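# Lift the weighted bar off its rack and hold it

## Task

Take hold of the weighted bar and raise the entire bar at least three finger-widths above where it sat on its rack, then keep it motionless in the air while still gripping it. At the end the bar must touch nothing but the hand(s), no hand motor of either hand may show moving in hand_stopped_by, and nothing may have been pushed or knocked off the table.

## Robot and tools

Robot: the upper body of a humanoid on a stand past the table's -x edge, facing roughly +x. Two arms: left_arm (the robot's left, on the +y side) with a five-finger left hand, and right_arm (-y side) with a right hand. The left hand mirrors the right.

World frame (used in all printed poses): z = 0 is the table top and +z is up. +x runs across the table away from the robot. The table's near edge is at x = 0.18 m. The shoulders sit about 0.28 m above the pelvis, 0.06 m toward +x and 0.10 m to either side. A hand point cannot get farther than 0.62 m from its shoulder. The body may be slightly turned or tilted, and printed positions get less accurate at long reach.

Hand point: a spot 0.05 m in front of the palm, where the index pad meets the thumb tip in a pinch. Its axes: +z runs along the straightened fingers, and +y points out of the palm. +x runs across the palm; on the right hand it points away from the thumb, on the left hand toward it. Straight fingers reach 0.06 to 0.07 m past the point. A wrist bracket on the little-finger side can catch on things.

Row format: each row holds 28 numbers in [-1, 1]. The first 14 are for the left arm and hand, the next 14 for the right, and all 28 are needed even if one arm stays still. The 14 per arm, in order:
- dx, dy, dz, rx, ry, rz: an offset, not a pose. It is measured from the hand point's measured pose at the start of the action, in the hand point's own axes. 1.0 equals 0.6 m or 180 degrees, and rx, ry, rz form one rotation vector.
- little, ring, middle, index, thumb_bend, thumb_turn: absolute targets for each finger motor. +1 means open (straight; for thumb_turn, beside the palm). -1 means closed (curled; for thumb_turn, in front of the palm). A pinch is about index -0.22, thumb_bend -0.75, thumb_turn -0.57.
- force_limit: the load at which a closing motor stops. It scales linearly from about 0 N at -1 to 10 N at +1 (15 N for the two thumb motors).
- speed: finger speed, from nearly zero at -1 to full at +1. At full speed a complete travel takes 0.6 s.

Hand numbers are never treated as "no change". To leave a hand alone, resend the last eight numbers it was given. If none has been given yet, send its hand_measured (six values) plus hand_force_limit and hand_speed.

Tools:
- execute_actions(actions): a list of actions. Each action is up to 15 rows, one per 1/30 s step. A short action repeats its final row until its 15 steps are used up. Every row in an action is an offset from that action's start pose, not from the row before. An empty list just returns the current state and images.
- move(target, speed, blocking): target is one 28-number row, with offsets taken from the pose in the latest result. Each hand point travels a straight line toward its target; both arms finish together, within 0.5 to 10 s. speed is in m/s, from 0.002 to 0.5 (default 0.25); rotation is limited to twice that value in rad/s. Moves do not slow down for obstacles. Faster contact hits harder, and aiming deeper past a contact presses harder. With blocking=false you get control back after 0.5 s; then use wait(0) or stop before sending anything else.
- wait(seconds): 0 to 10. Each arm keeps its last command.
- stop(): brakes a running move. Braking needs room.
- zoom_image(camera, region): camera is cam_head, cam_high, cam_left_wrist or cam_right_wrist. region is [x0, y0, x1, y1] in pixels, at most 504 by 504. All images are 896x504.
- show_instructions(): shows the reference pages.
- finished_scene(scene): pass the current scene's integer number. It ends the scene permanently, so call it only once the bar is held still and clear.

Motion limits: per control step, the commanded pose is clipped to within 70 mm and 16 degrees of the measured pose. A big offset therefore may not be reached in one action; send the remainder next time. Joint targets move at up to 2.4 rad/s.

Gripping: with the thumb swung fully in front of the palm, the hand can wrap around objects 0.035 to 0.08 m thick. The object then sits across the palm, slightly toward the wrist from the hand point. Turn the thumb before you arrive. A motor only starts when its target changes by 0.01 or more. It then runs until it reaches the target or, while closing, hits force_limit, and then locks. For a gentle close use speed -0.9 or lower. To grip harder, raise force_limit and send a target further closed than hand_measured.

Result lines: the state line gives each hand point's end_effector_position (m) and end_effector_quat_wxyz in the world frame. "Hand target" is where the controller is now steering that hand point. hand_measured, hand_stopped_by and hand_load_n list six values in motor order. hand_stopped_by uses moving, target, force, stalled or fault. hand_load_n is positive when something pushes a finger open; loads near 0 mean the grip was lost. A move adds a "move:" line giving its ending (done, off_target, moving, held, fault), its limits (paced = the pose was clipped, held = some steps were blocked), and each hand point's distance to its target. "pose unreachable" means the clearance check altered that arm's command. HELD marks held-back steps in the step readings. MOTOR HOT warns at 90 °C; at 120 °C an OVER-TEMPERATURE FAULT drops that arm.

Avoid: knocking or placing anything off the table; arms bumping or pressing on each other (any part); dropping or slamming the bar. Contact torque at a joint's limit (22.2 N m, or 4.45 N m for wrist pitch and wrist yaw, including the held weight) stops that arm for 10 s. Do not finish while any hand motor reads moving.

Each tool is called as name(argument=value, ...), one argument or row to a line, values as JSON.

Reference images:

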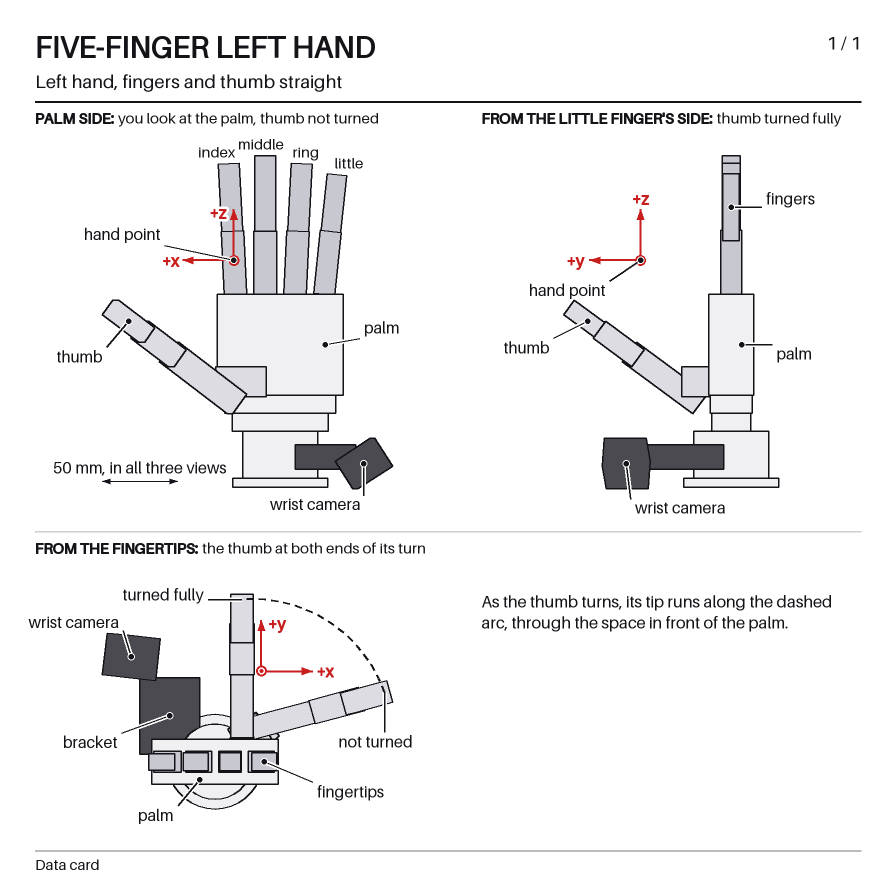

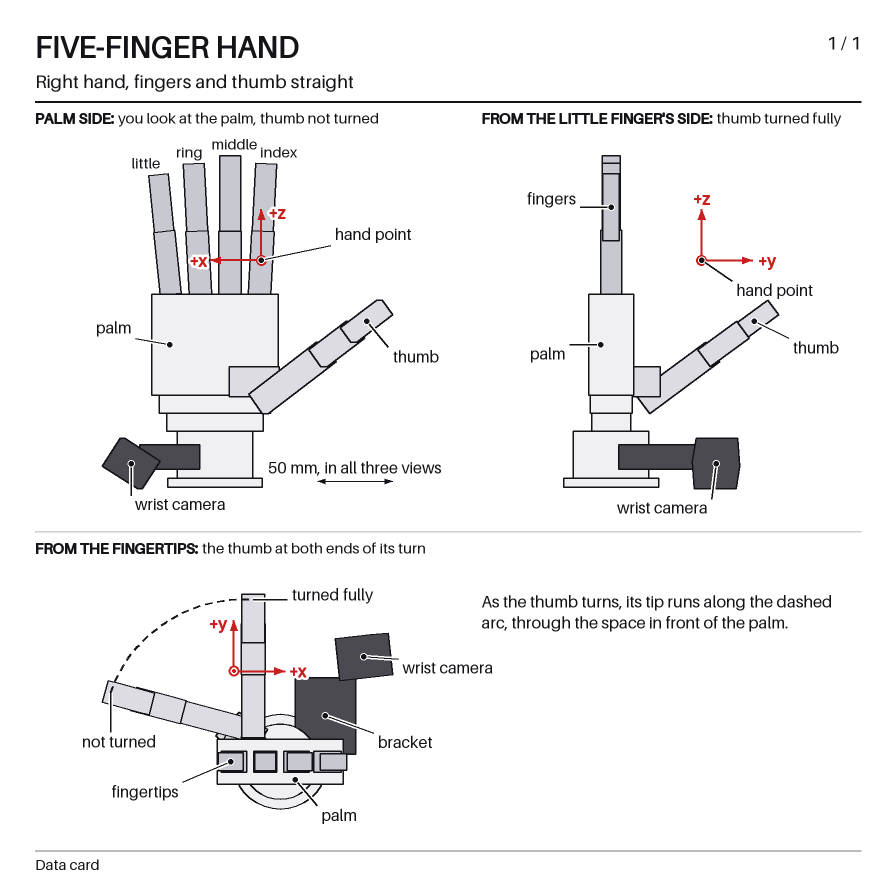

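## Session

execute_actions(
  actions=[],
)

Scene clock: 0.00 s.
left_arm: end_effector_position=(+0.0961, +0.1173, +0.4214) hand_measured=(+1.000, +1.000, +1.000, +1.000, +1.000, +1.000) hand_load_n=(+0.0, +0.0, +0.0, +0.0, +0.0, +0.0) hand_stopped_by=(target, target, target, target, target, target) hand_force_limit=0.00 hand_speed=-0.80 end_effector_quat_wxyz=(+0.013, -0.014, -0.199, +0.980) | right_arm: end_effector_position=(+0.2088, -0.1176, +0.4217) hand_measured=(+1.000, +1.000, +1.000, +1.000, +1.000, +1.000) hand_load_n=(+0.0, +0.0, +0.0, +0.0, +0.0, +0.0) hand_stopped_by=(target, target, target, target, target, target) hand_force_limit=0.00 hand_speed=-0.80 end_effector_quat_wxyz=(+0.974, -0.154, +0.161, +0.048)
Joint positions: left_arm=[ 0.002  0.443  0.377 -0.673 -0.619 -1.047 -0.465] | right_arm=[-0.155 -0.447 -0.235 -0.381  0.563 -0.853  0.358]
Joint velocities: left_arm=[ 0.003  0.    -0.017  0.    -0.015  0.     0.   ] | right_arm=[ 0.    -0.006 -0.002  0.003  0.003  0.     0.   ]
Motor temperatures (°C, as the motors report them): left_arm=[43 38 46 40 40 32 31] | right_arm=[46 42 47 40 41 30 32]
Hand target (left_arm): +0.096, +0.117, +0.421; +0.013, -0.014, -0.199, +0.980
Hand target (right_arm): +0.209, -0.118, +0.422; +0.974, -0.154, +0.161, +0.048

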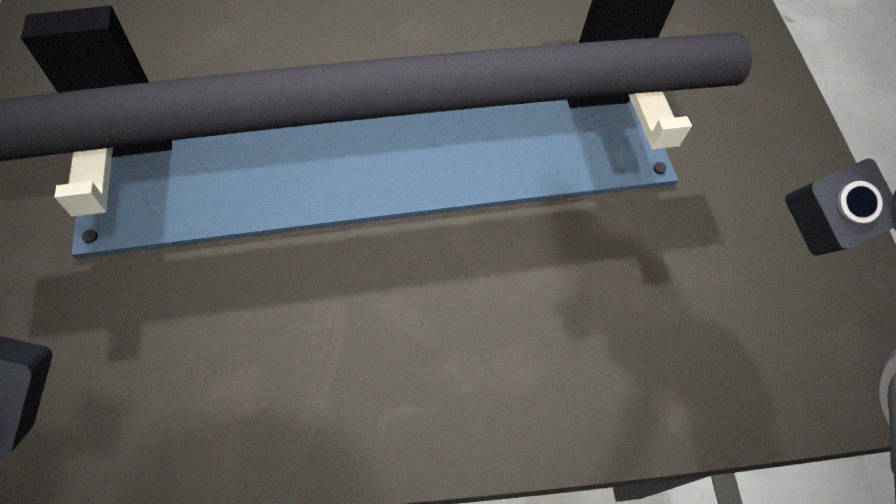

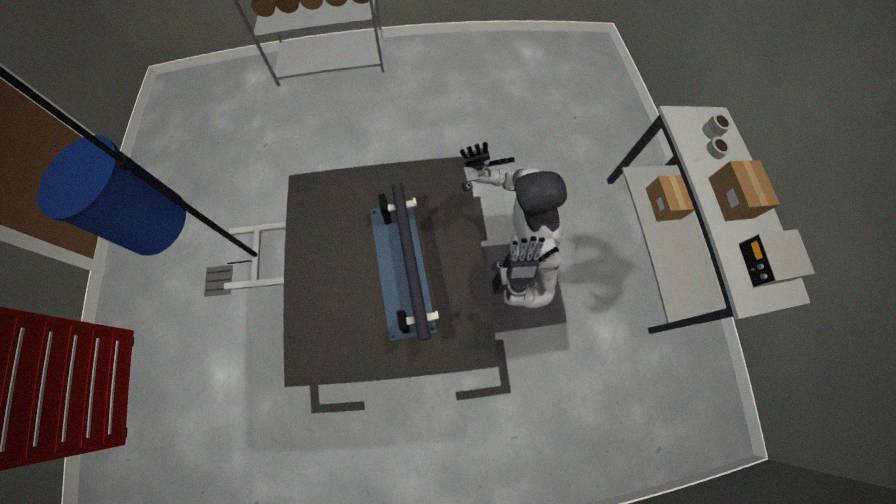

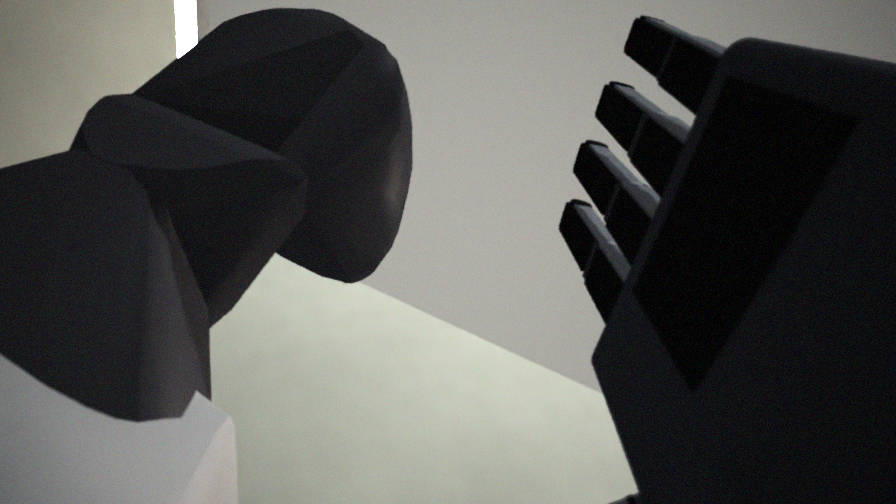

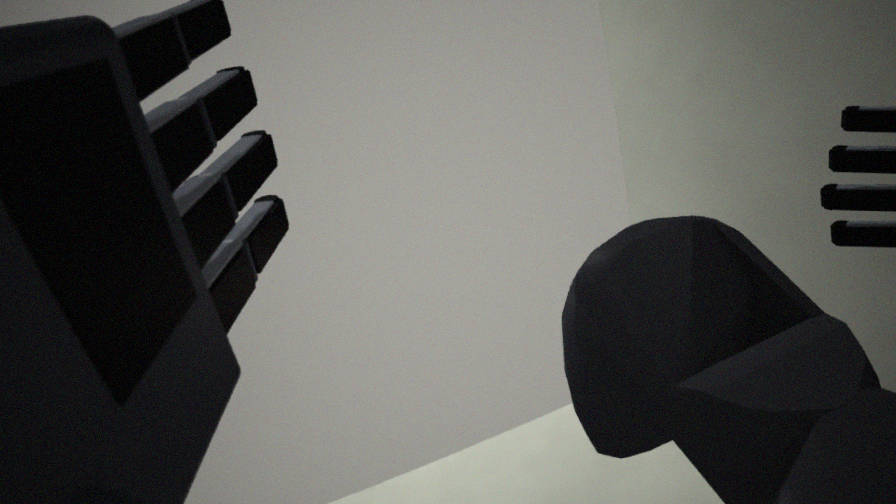

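zoom_image(
  camera="cam_high",
  region=[300, 150, 600, 370],
)

zoom_image(
  camera="cam_head",
  region=[500, 0, 896, 223],
)

zoom_image(
  camera="cam_head",
  region=[0, 0, 400, 280],
)

Region (300, 150, 600, 370) of cam_high's 896x504 image, scaled by 1.680, with more detail than that image has; it fills the top 370 rows of this view, and the rest is white.

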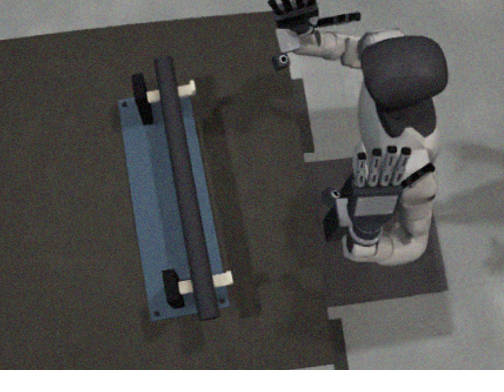

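Region (500, 0, 896, 223) of cam_head's 896x504 image, scaled by 1.273, with more detail than that image has; it fills the top 284 rows of this view, and the rest is white.

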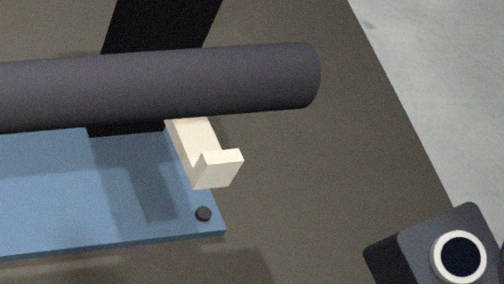

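Region (0, 0, 400, 280) of cam_head's 896x504 image, scaled by 1.260, with more detail than that image has; it fills the top 353 rows of this view, and the rest is white.

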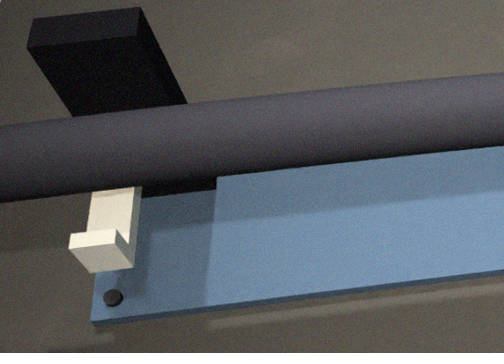

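move(
  target=[-0.6475,0.0672,-0.3512,-0.4365,-0.5903,0.1356,1,1,1,1,1,-1,0.5,1, 0.585,0.067,-0.136,-0.4077,0.4810,-0.2368,1,1,1,1,1,-1,0.5,1],
  speed=0.2,
)

Scene clock: 63.73 s.
left_arm: end_effector_position=(+0.4845, +0.1217, +0.2055) hand_measured=(+1.000, +1.000, +1.000, +1.000, +1.000, -1.000) hand_load_n=(+0.0, +0.0, +0.0, +0.0, +0.0, +0.0) hand_stopped_by=(target, target, target, target, target, target) hand_force_limit=0.50 hand_speed=1.00 end_effector_quat_wxyz=(-0.273, +0.655, -0.645, +0.284) | right_arm: end_effector_position=(+0.5104, -0.1016, +0.2455) hand_measured=(+1.000, +1.000, +1.000, +1.000, +1.000, -1.000) hand_load_n=(+0.0, +0.0, +0.0, +0.0, +0.0, +0.0) hand_stopped_by=(target, target, target, target, target, target) hand_force_limit=0.50 hand_speed=1.00 end_effector_quat_wxyz=(-0.324, +0.643, -0.614, +0.324)
Joint positions: left_arm=[-1.582  0.718 -0.846  0.585  0.448  0.499 -1.091] | right_arm=[-1.565 -0.556  0.459  0.72  -0.812  0.295  1.092]
Joint velocities: left_arm=[-0.002 -0.008  0.014  0.002  0.017 -0.009 -0.006] | right_arm=[-0.014  0.166 -0.282  0.094 -0.302 -0.151  0.094]
Motor temperatures (°C, as the motors report them): left_arm=[46 40 47 41 40 33 32] | right_arm=[50 44 48 41 41 31 33]
Hand target (left_arm): +0.485, +0.121, +0.206; -0.273, +0.654, -0.646, +0.284
Hand target (right_arm): +0.510, -0.101, +0.245; -0.322, +0.644, -0.614, +0.323
Off the commanded pose (left_arm): 0.033 m, 6 deg.
Off the commanded pose (right_arm): 0.027 m, 6 deg.
joint sent to its limit (left arm) — the command would take joint 1 (shoulder pitch) past its lower limit, so that joint was sent only as far as its limit.
joint sent to its limit (right arm) — the command would take joint 1 (shoulder pitch) past its lower limit, so that joint was sent only as far as its limit.
move: off_target (left_arm, right_arm)
camera_calibration (this result's frames):
cam_left_wrist: T_world_to_cam=[[0.685493, 0.187972, 0.703396, -0.501227], [-0.255453, -0.842588, 0.474119, 0.134924], [0.681794, -0.50469, -0.52957, -0.0264423], [0, 0, 0, 1]] pos_world=[0.396083, 0.194556, 0.274588]
cam_right_wrist: T_world_to_cam=[[-0.599075, 0.0419686, -0.799593, 0.502399], [-0.397422, 0.851345, 0.342443, 0.211329], [0.695101, 0.522925, -0.49334, -0.0523315], [0, 0, 0, 1]] pos_world=[0.421337, -0.173634, 0.303529]

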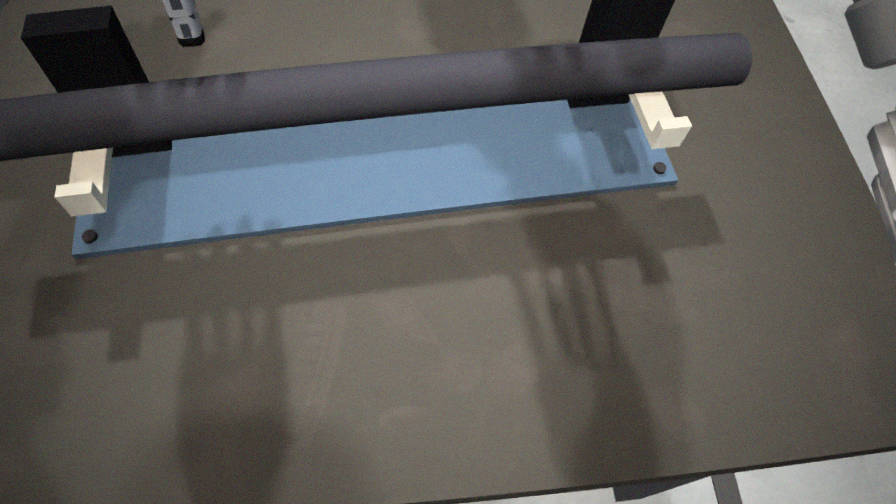

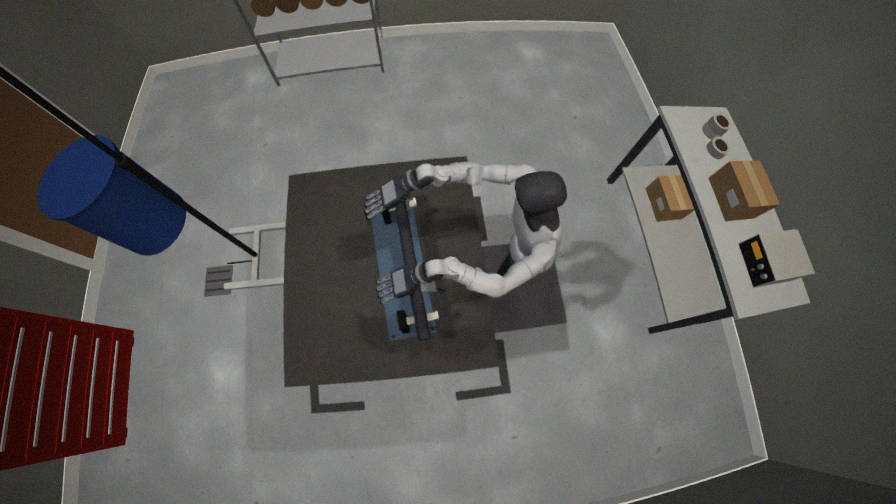

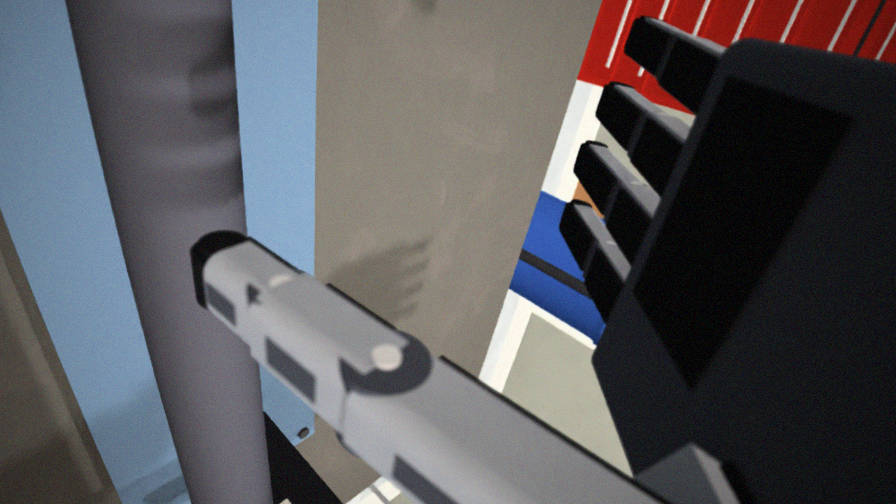

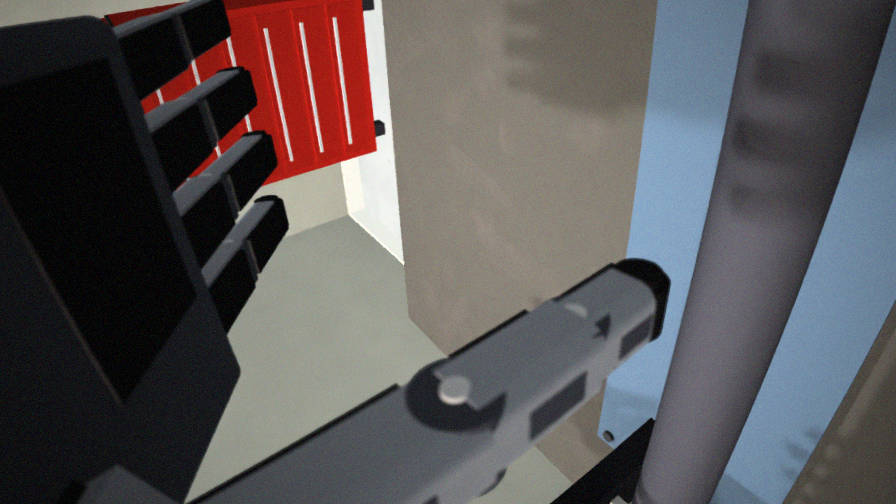

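move(
  target=[-0.048,0.0495,-0.0157,0.020,-0.023,-0.012,1,1,1,1,1,-1,0.5,1, -0.023,0.105,0.0113,-0.025,-0.0165,-0.005,1,1,1,1,1,-1,0.5,1],
  speed=0.1,
)

Scene clock: 98.83 s.
left_arm: end_effector_position=(+0.4564, +0.1488, +0.1894) hand_measured=(+1.000, +1.000, +1.000, +1.000, +1.000, -1.000) hand_load_n=(+0.0, +0.0, +0.0, +0.0, +0.0, +0.0) hand_stopped_by=(target, target, target, target, target, target) hand_force_limit=0.50 hand_speed=1.00 end_effector_quat_wxyz=(-0.308, +0.669, -0.612, +0.286) | right_arm: end_effector_position=(+0.4784, -0.0889, +0.1883) hand_measured=(+1.000, +1.000, +1.000, +1.000, +1.000, -1.000) hand_load_n=(+0.0, +0.0, +0.0, +0.0, +0.0, +0.0) hand_stopped_by=(target, target, target, target, target, target) hand_force_limit=0.50 hand_speed=1.00 end_effector_quat_wxyz=(-0.311, +0.670, -0.610, +0.285)
Joint positions: left_arm=[-1.375  0.918 -0.834  0.104  0.482  0.801 -1.085] | right_arm=[-1.316 -0.554  0.439  0.423 -0.831  0.378  1.152]
Joint velocities: left_arm=[ 0.    -0.014 -0.002  0.009  0.011  0.005  0.005] | right_arm=[-0.015  0.014  0.011  0.017 -0.006  0.     0.   ]
Motor temperatures (°C, as the motors report them): left_arm=[70 40 48 40 40 33 32] | right_arm=[65 44 48 41 41 31 33]
Hand target (left_arm): +0.457, +0.150, +0.191; -0.311, +0.669, -0.610, +0.287
Hand target (right_arm): +0.479, -0.089, +0.190; -0.312, +0.669, -0.611, +0.286
Off the commanded pose (left_arm): 0.001 m, 0 deg.
Off the commanded pose (right_arm): 0.002 m, 0 deg.
move: done
camera_calibration (this result's frames):
cam_left_wrist: T_world_to_cam=[[0.626675, 0.228279, 0.745095, -0.462816], [-0.212619, -0.869769, 0.445303, 0.148163], [0.749714, -0.437482, -0.496526, -0.0494119], [0, 0, 0, 1]] pos_world=[0.358582, 0.212902, 0.25433]
cam_right_wrist: T_world_to_cam=[[-0.664141, 0.0147317, -0.747462, 0.45581], [-0.413946, 0.825313, 0.384068, 0.205112], [0.622548, 0.564484, -0.542026, -0.0173939], [0, 0, 0, 1]] pos_world=[0.398455, -0.166178, 0.252496]

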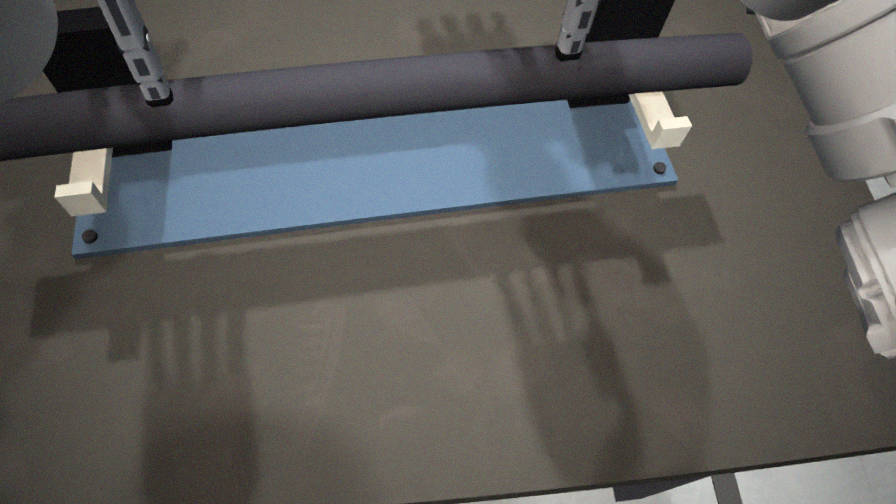

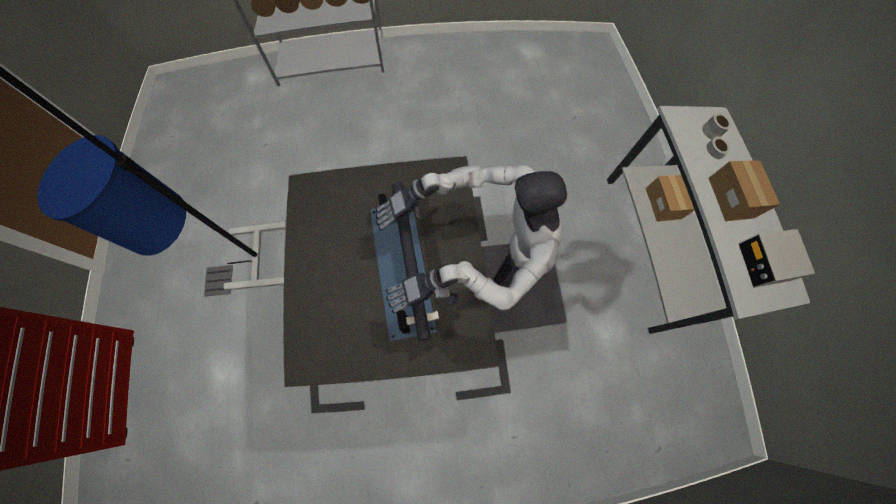

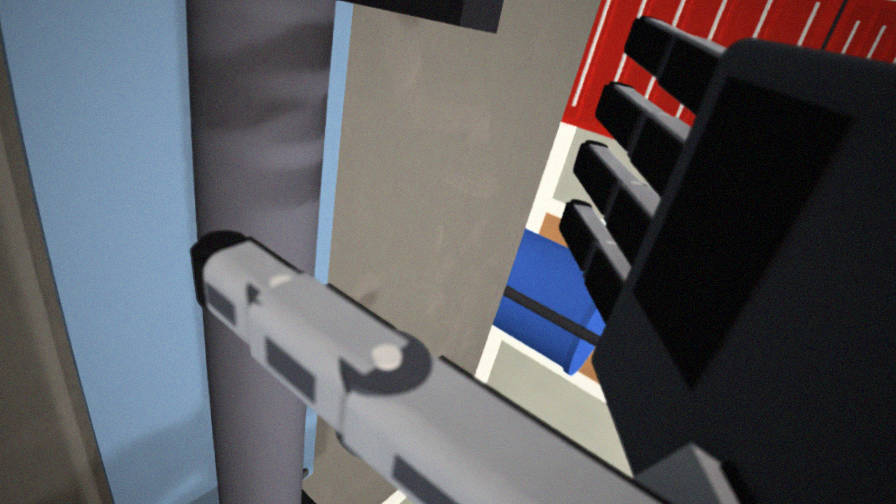

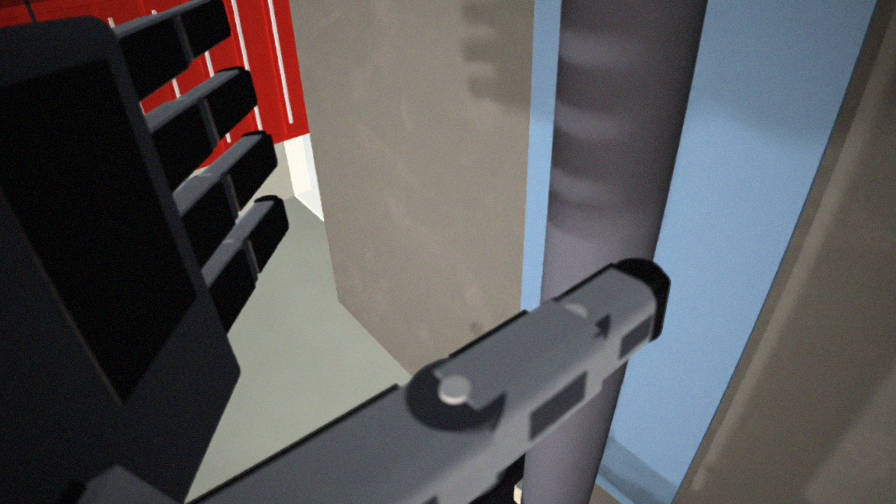

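move(
  target=[-0.0025,0.1275,0.0943,0,0,0,1,1,1,1,1,-1,0.5,1, 0.002,0.123,0.1075,0,0,0,1,1,1,1,1,-1,0.5,1],
  speed=0.06,
)

Scene clock: 108.33 s.
left_arm: end_effector_position=(+0.4691, +0.1521, +0.1231) hand_measured=(+1.000, +1.000, +1.000, +1.000, +1.000, -1.000) hand_load_n=(+0.5, +0.0, +0.0, +0.0, +0.0, +0.0) hand_stopped_by=(target, target, target, target, target, target) hand_force_limit=0.50 hand_speed=1.00 end_effector_quat_wxyz=(-0.339, +0.657, -0.594, +0.317) | right_arm: end_effector_position=(+0.4772, -0.0906, +0.0889) hand_measured=(+1.000, +1.000, +1.000, +1.000, +1.000, -1.000) hand_load_n=(+0.0, +0.0, +0.0, +0.0, +0.0, +0.0) hand_stopped_by=(target, target, target, target, target, target) hand_force_limit=0.50 hand_speed=1.00 end_effector_quat_wxyz=(-0.306, +0.676, -0.606, +0.288)
Joint positions: left_arm=[-1.124  0.844 -0.813  0.111  0.486  0.793 -0.738] | right_arm=[-1.102 -0.463  0.505  0.536 -0.834  0.327  0.827]
Joint velocities: left_arm=[-0.012 -0.008  0.003  0.02  -0.008 -0.006  0.004] | right_arm=[ 0.     0.011 -0.006  0.    -0.006  0.    -0.001]
Motor temperatures (°C, as the motors report them): left_arm=[68 40 49 40 40 32 33] | right_arm=[66 44 48 42 41 31 33]
Hand target (left_arm): +0.452, +0.149, +0.096; -0.305, +0.674, -0.607, +0.290
Hand target (right_arm): +0.477, -0.090, +0.089; -0.306, +0.677, -0.604, +0.289
Off the commanded pose (left_arm): 0.034 m, 6 deg.
Off the commanded pose (right_arm): 0.003 m, 1 deg.
move: off_target (left_arm)
camera_calibration (this result's frames):
cam_left_wrist: T_world_to_cam=[[0.550349, 0.232748, 0.801838, -0.393986], [-0.248118, -0.871384, 0.423233, 0.202852], [0.797216, -0.431877, -0.421816, -0.122722], [0, 0, 0, 1]] pos_world=[0.364997, 0.215461, 0.178293]
cam_right_wrist: T_world_to_cam=[[-0.665204, -0.00344365, -0.746654, 0.37956], [-0.42007, 0.828449, 0.370424, 0.248577], [0.617289, 0.560054, -0.552534, -0.0664543], [0, 0, 0, 1]] pos_world=[0.397926, -0.167408, 0.154603]

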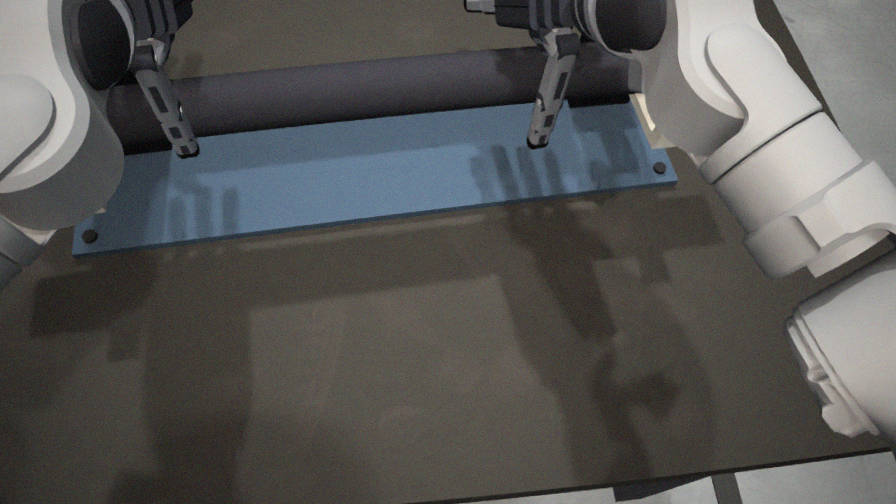

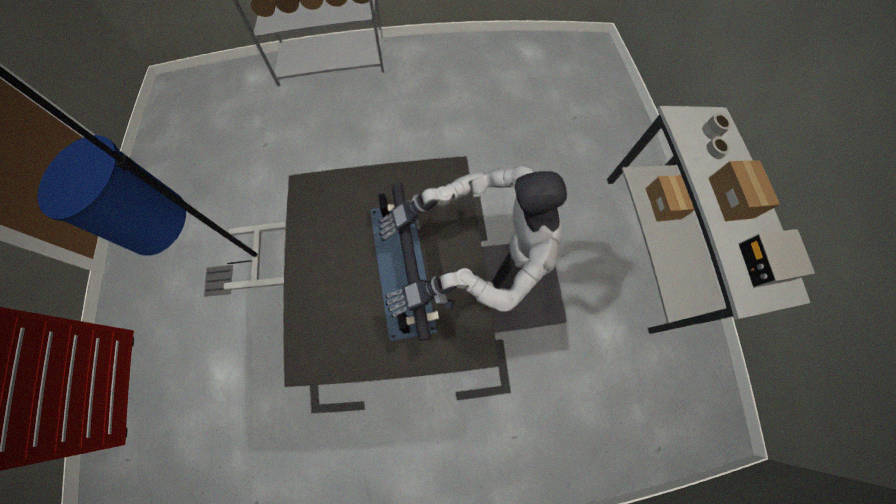

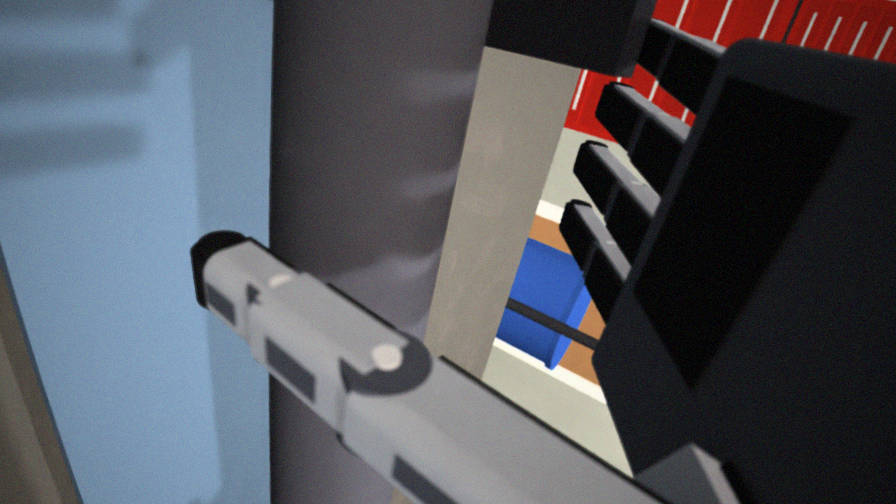

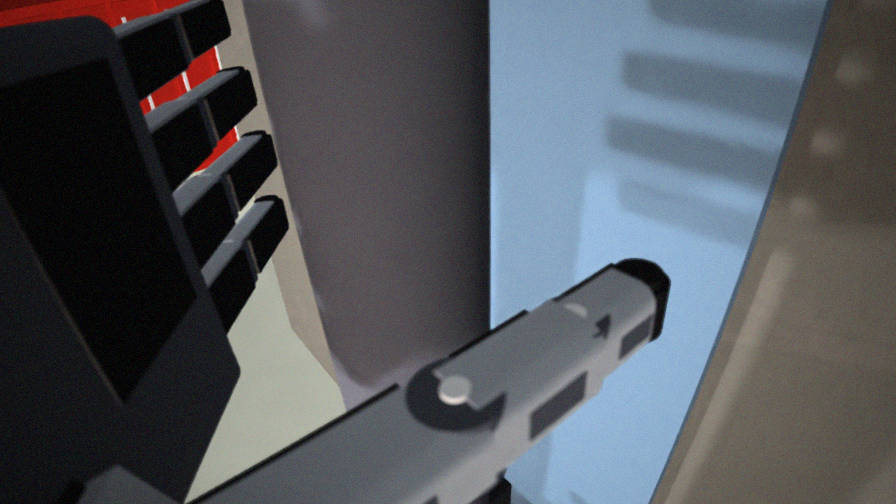

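move(
  target=[0.060,-0.020,-0.049,-0.0295,-0.001,0.0046,1,1,1,1,1,-1,0.5,1, -0.050,-0.018,-0.0095,0,0,0,1,1,1,1,1,-1,0.5,1],
  speed=0.06,
)

move(
  target=[0,0.072,0.060,0,0,0,1,1,1,1,1,-1,0.5,1, 0,0.0153,0.0129,0,0,0,1,1,1,1,1,-1,0.5,1],
  speed=0.05,
)

Scene clock: 120.13 s.
left_arm: end_effector_position=(+0.4547, +0.1135, +0.1490) hand_measured=(+1.000, +1.000, +1.000, +1.000, +1.000, -1.000) hand_load_n=(+0.0, +0.0, +0.0, +0.0, +0.0, +0.0) hand_stopped_by=(target, target, target, target, target, target) hand_force_limit=0.50 hand_speed=1.00 end_effector_quat_wxyz=(-0.310, +0.666, -0.616, +0.285) | right_arm: end_effector_position=(+0.4766, -0.0601, +0.1022) hand_measured=(+1.000, +1.000, +1.000, +1.000, +1.000, -1.000) hand_load_n=(+0.0, +0.0, +0.0, +0.0, +0.0, +0.0) hand_stopped_by=(target, target, target, target, target, target) hand_force_limit=0.50 hand_speed=1.00 end_effector_quat_wxyz=(-0.309, +0.674, -0.606, +0.288)
Joint positions: left_arm=[-1.323  0.776 -0.932  0.079  0.519  0.951 -0.982] | right_arm=[-1.156 -0.393  0.547  0.501 -0.863  0.441  0.881]
Joint velocities: left_arm=[-0.005 -0.012 -0.011 -0.005  0.008  0.004  0.   ] | right_arm=[ 0.     0.017 -0.011 -0.005  0.015  0.003  0.   ]
Motor temperatures (°C, as the motors report them): left_arm=[61 40 48 40 40 32 33] | right_arm=[67 44 48 42 41 31 34]
Hand target (left_arm): +0.455, +0.114, +0.149; -0.311, +0.666, -0.615, +0.283
Hand target (right_arm): +0.477, -0.060, +0.102; -0.308, +0.674, -0.606, +0.290
Off the commanded pose (left_arm): 0.002 m, 0 deg.
Off the commanded pose (right_arm): 0.002 m, 0 deg.
move: done
camera_calibration (this result's frames):
cam_left_wrist: T_world_to_cam=[[0.628094, 0.218061, 0.746959, -0.423366], [-0.218412, -0.871937, 0.438202, 0.138989], [0.746856, -0.438377, -0.500031, -0.0817241], [0, 0, 0, 1]] pos_world=[0.357307, 0.177683, 0.214467]
cam_right_wrist: T_world_to_cam=[[-0.662299, 0.00268665, -0.749235, 0.388415], [-0.420473, 0.826343, 0.374647, 0.217757], [0.620131, 0.563161, -0.546156, -0.077689], [0, 0, 0, 1]] pos_world=[0.396985, -0.137234, 0.167001]

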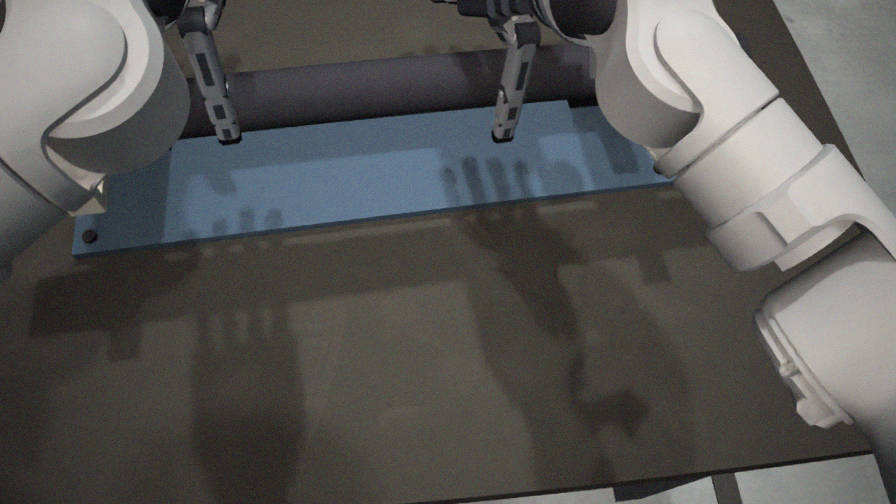

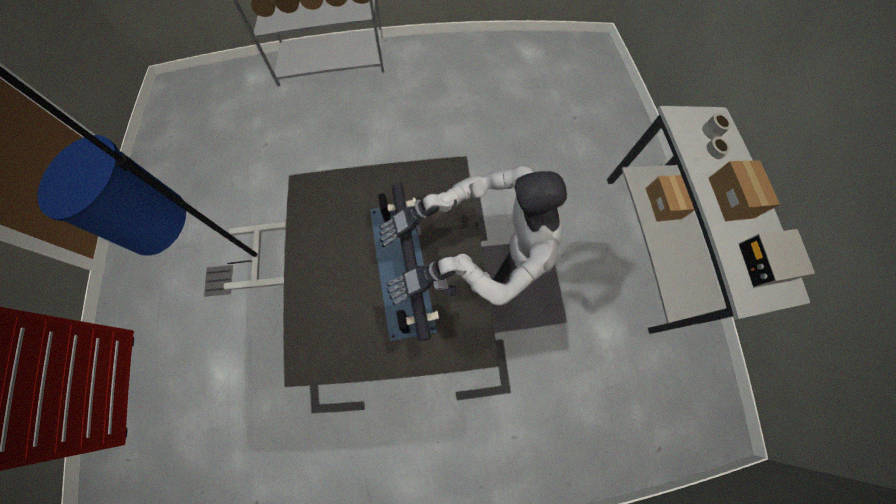

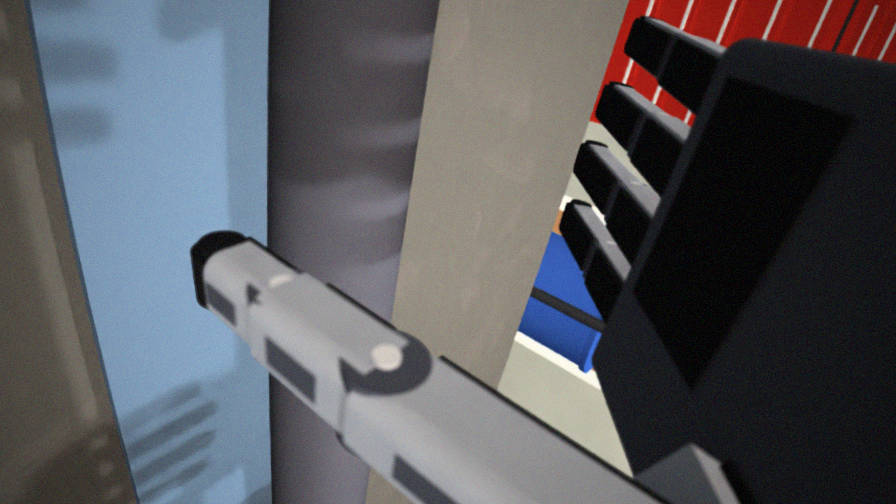

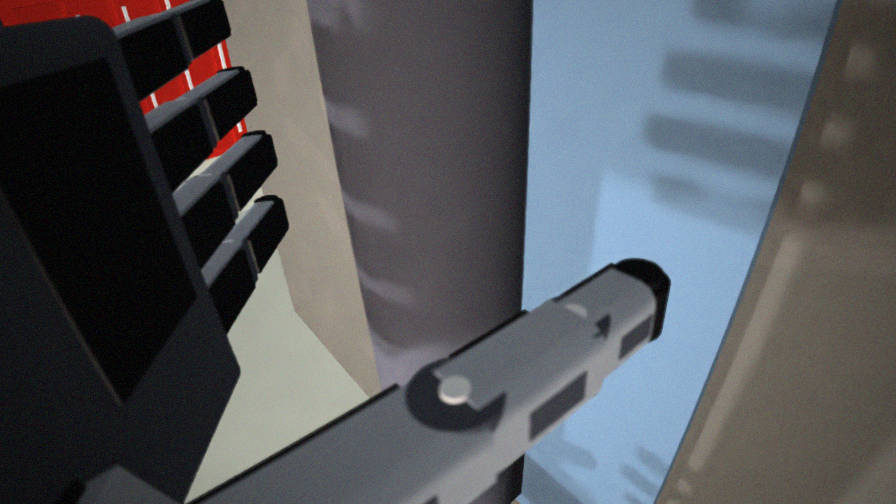

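Scene clock: 121.57 s.
left_arm: end_effector_position=(+0.4558, +0.1152, +0.0932) hand_measured=(+1.000, +1.000, +1.000, +1.000, +1.000, -1.000) hand_load_n=(+0.0, +0.0, +0.0, +0.0, +0.0, +0.0) hand_stopped_by=(target, target, target, target, target, target) hand_force_limit=0.50 hand_speed=1.00 end_effector_quat_wxyz=(-0.310, +0.669, -0.612, +0.285) | right_arm: end_effector_position=(+0.4768, -0.0608, +0.0917) hand_measured=(+1.000, +1.000, +1.000, +1.000, +1.000, -1.000) hand_load_n=(+0.0, +0.0, +0.0, +0.0, +0.0, +0.0) hand_stopped_by=(target, target, target, target, target, target) hand_force_limit=0.50 hand_speed=1.00 end_effector_quat_wxyz=(-0.309, +0.673, -0.607, +0.289)
Joint positions: left_arm=[-1.161  0.698 -0.912  0.164  0.515  0.897 -0.785] | right_arm=[-1.138 -0.38   0.55   0.528 -0.863  0.43   0.839]
Joint velocities: left_arm=[-0.002  0.006  0.003  0.002  0.003 -0.002  0.   ] | right_arm=[ 0.006 -0.006  0.017 -0.005 -0.009  0.     0.   ]
Motor temperatures (°C, as the motors report them): left_arm=[61 40 48 40 40 32 33] | right_arm=[67 43 48 42 41 31 34]
Hand target (left_arm): +0.456, +0.114, +0.093; -0.308, +0.669, -0.612, +0.287
Hand target (right_arm): +0.476, -0.060, +0.090; -0.309, +0.675, -0.605, +0.288
Off the commanded pose (left_arm): 0.002 m, 0 deg.
Off the commanded pose (right_arm): 0.002 m, 0 deg.
move: done
camera_calibration (this result's frames):
cam_left_wrist: T_world_to_cam=[[0.626194, 0.22611, 0.74616, -0.382654], [-0.212609, -0.871233, 0.442437, 0.162039], [0.750119, -0.435692, -0.497488, -0.11169], [0, 0, 0, 1]] pos_world=[0.357848, 0.179033, 0.158265]
cam_right_wrist: T_world_to_cam=[[-0.660793, 0.00327449, -0.750561, 0.380161], [-0.419649, 0.827475, 0.373068, 0.222239], [0.622292, 0.561493, -0.545416, -0.0843516], [0, 0, 0, 1]] pos_world=[0.396961, -0.137779, 0.156417]

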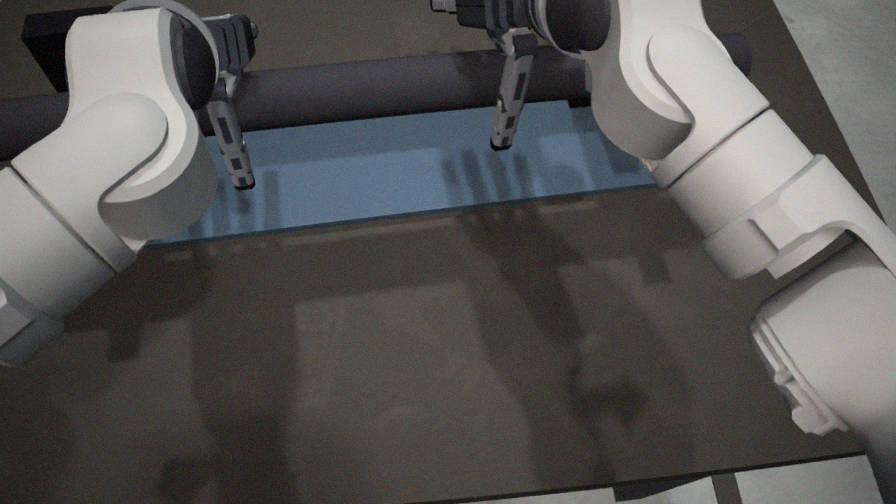

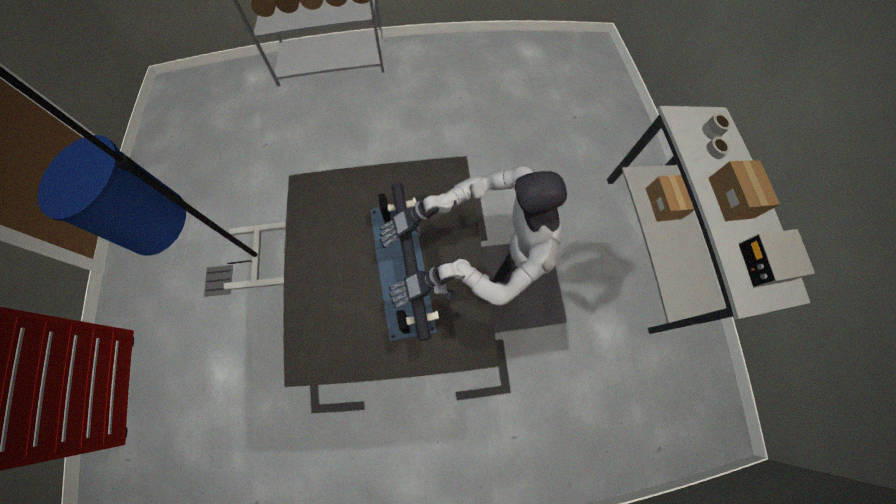

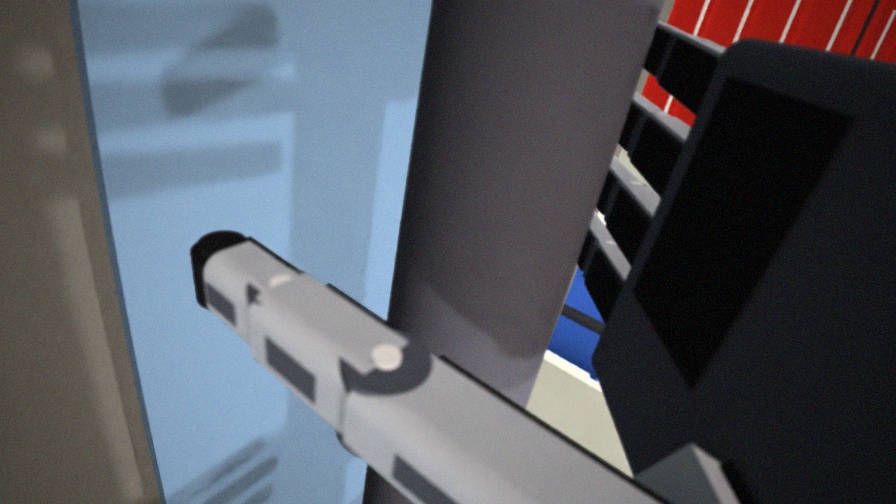

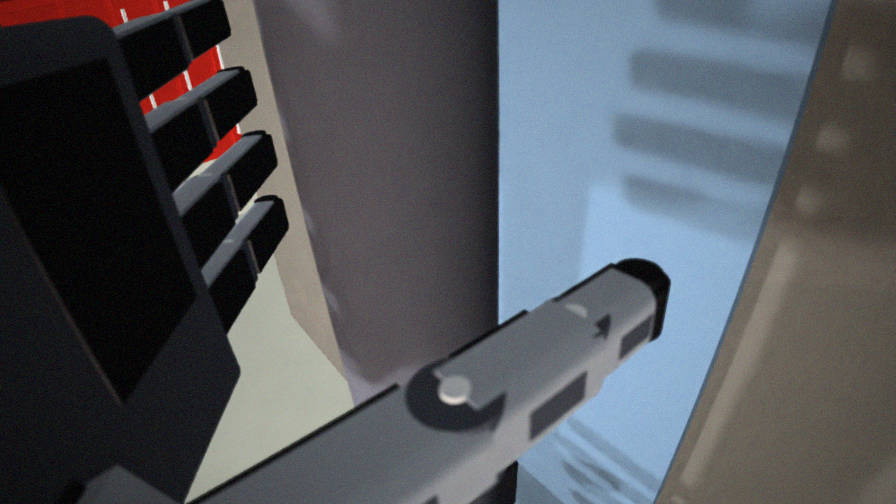

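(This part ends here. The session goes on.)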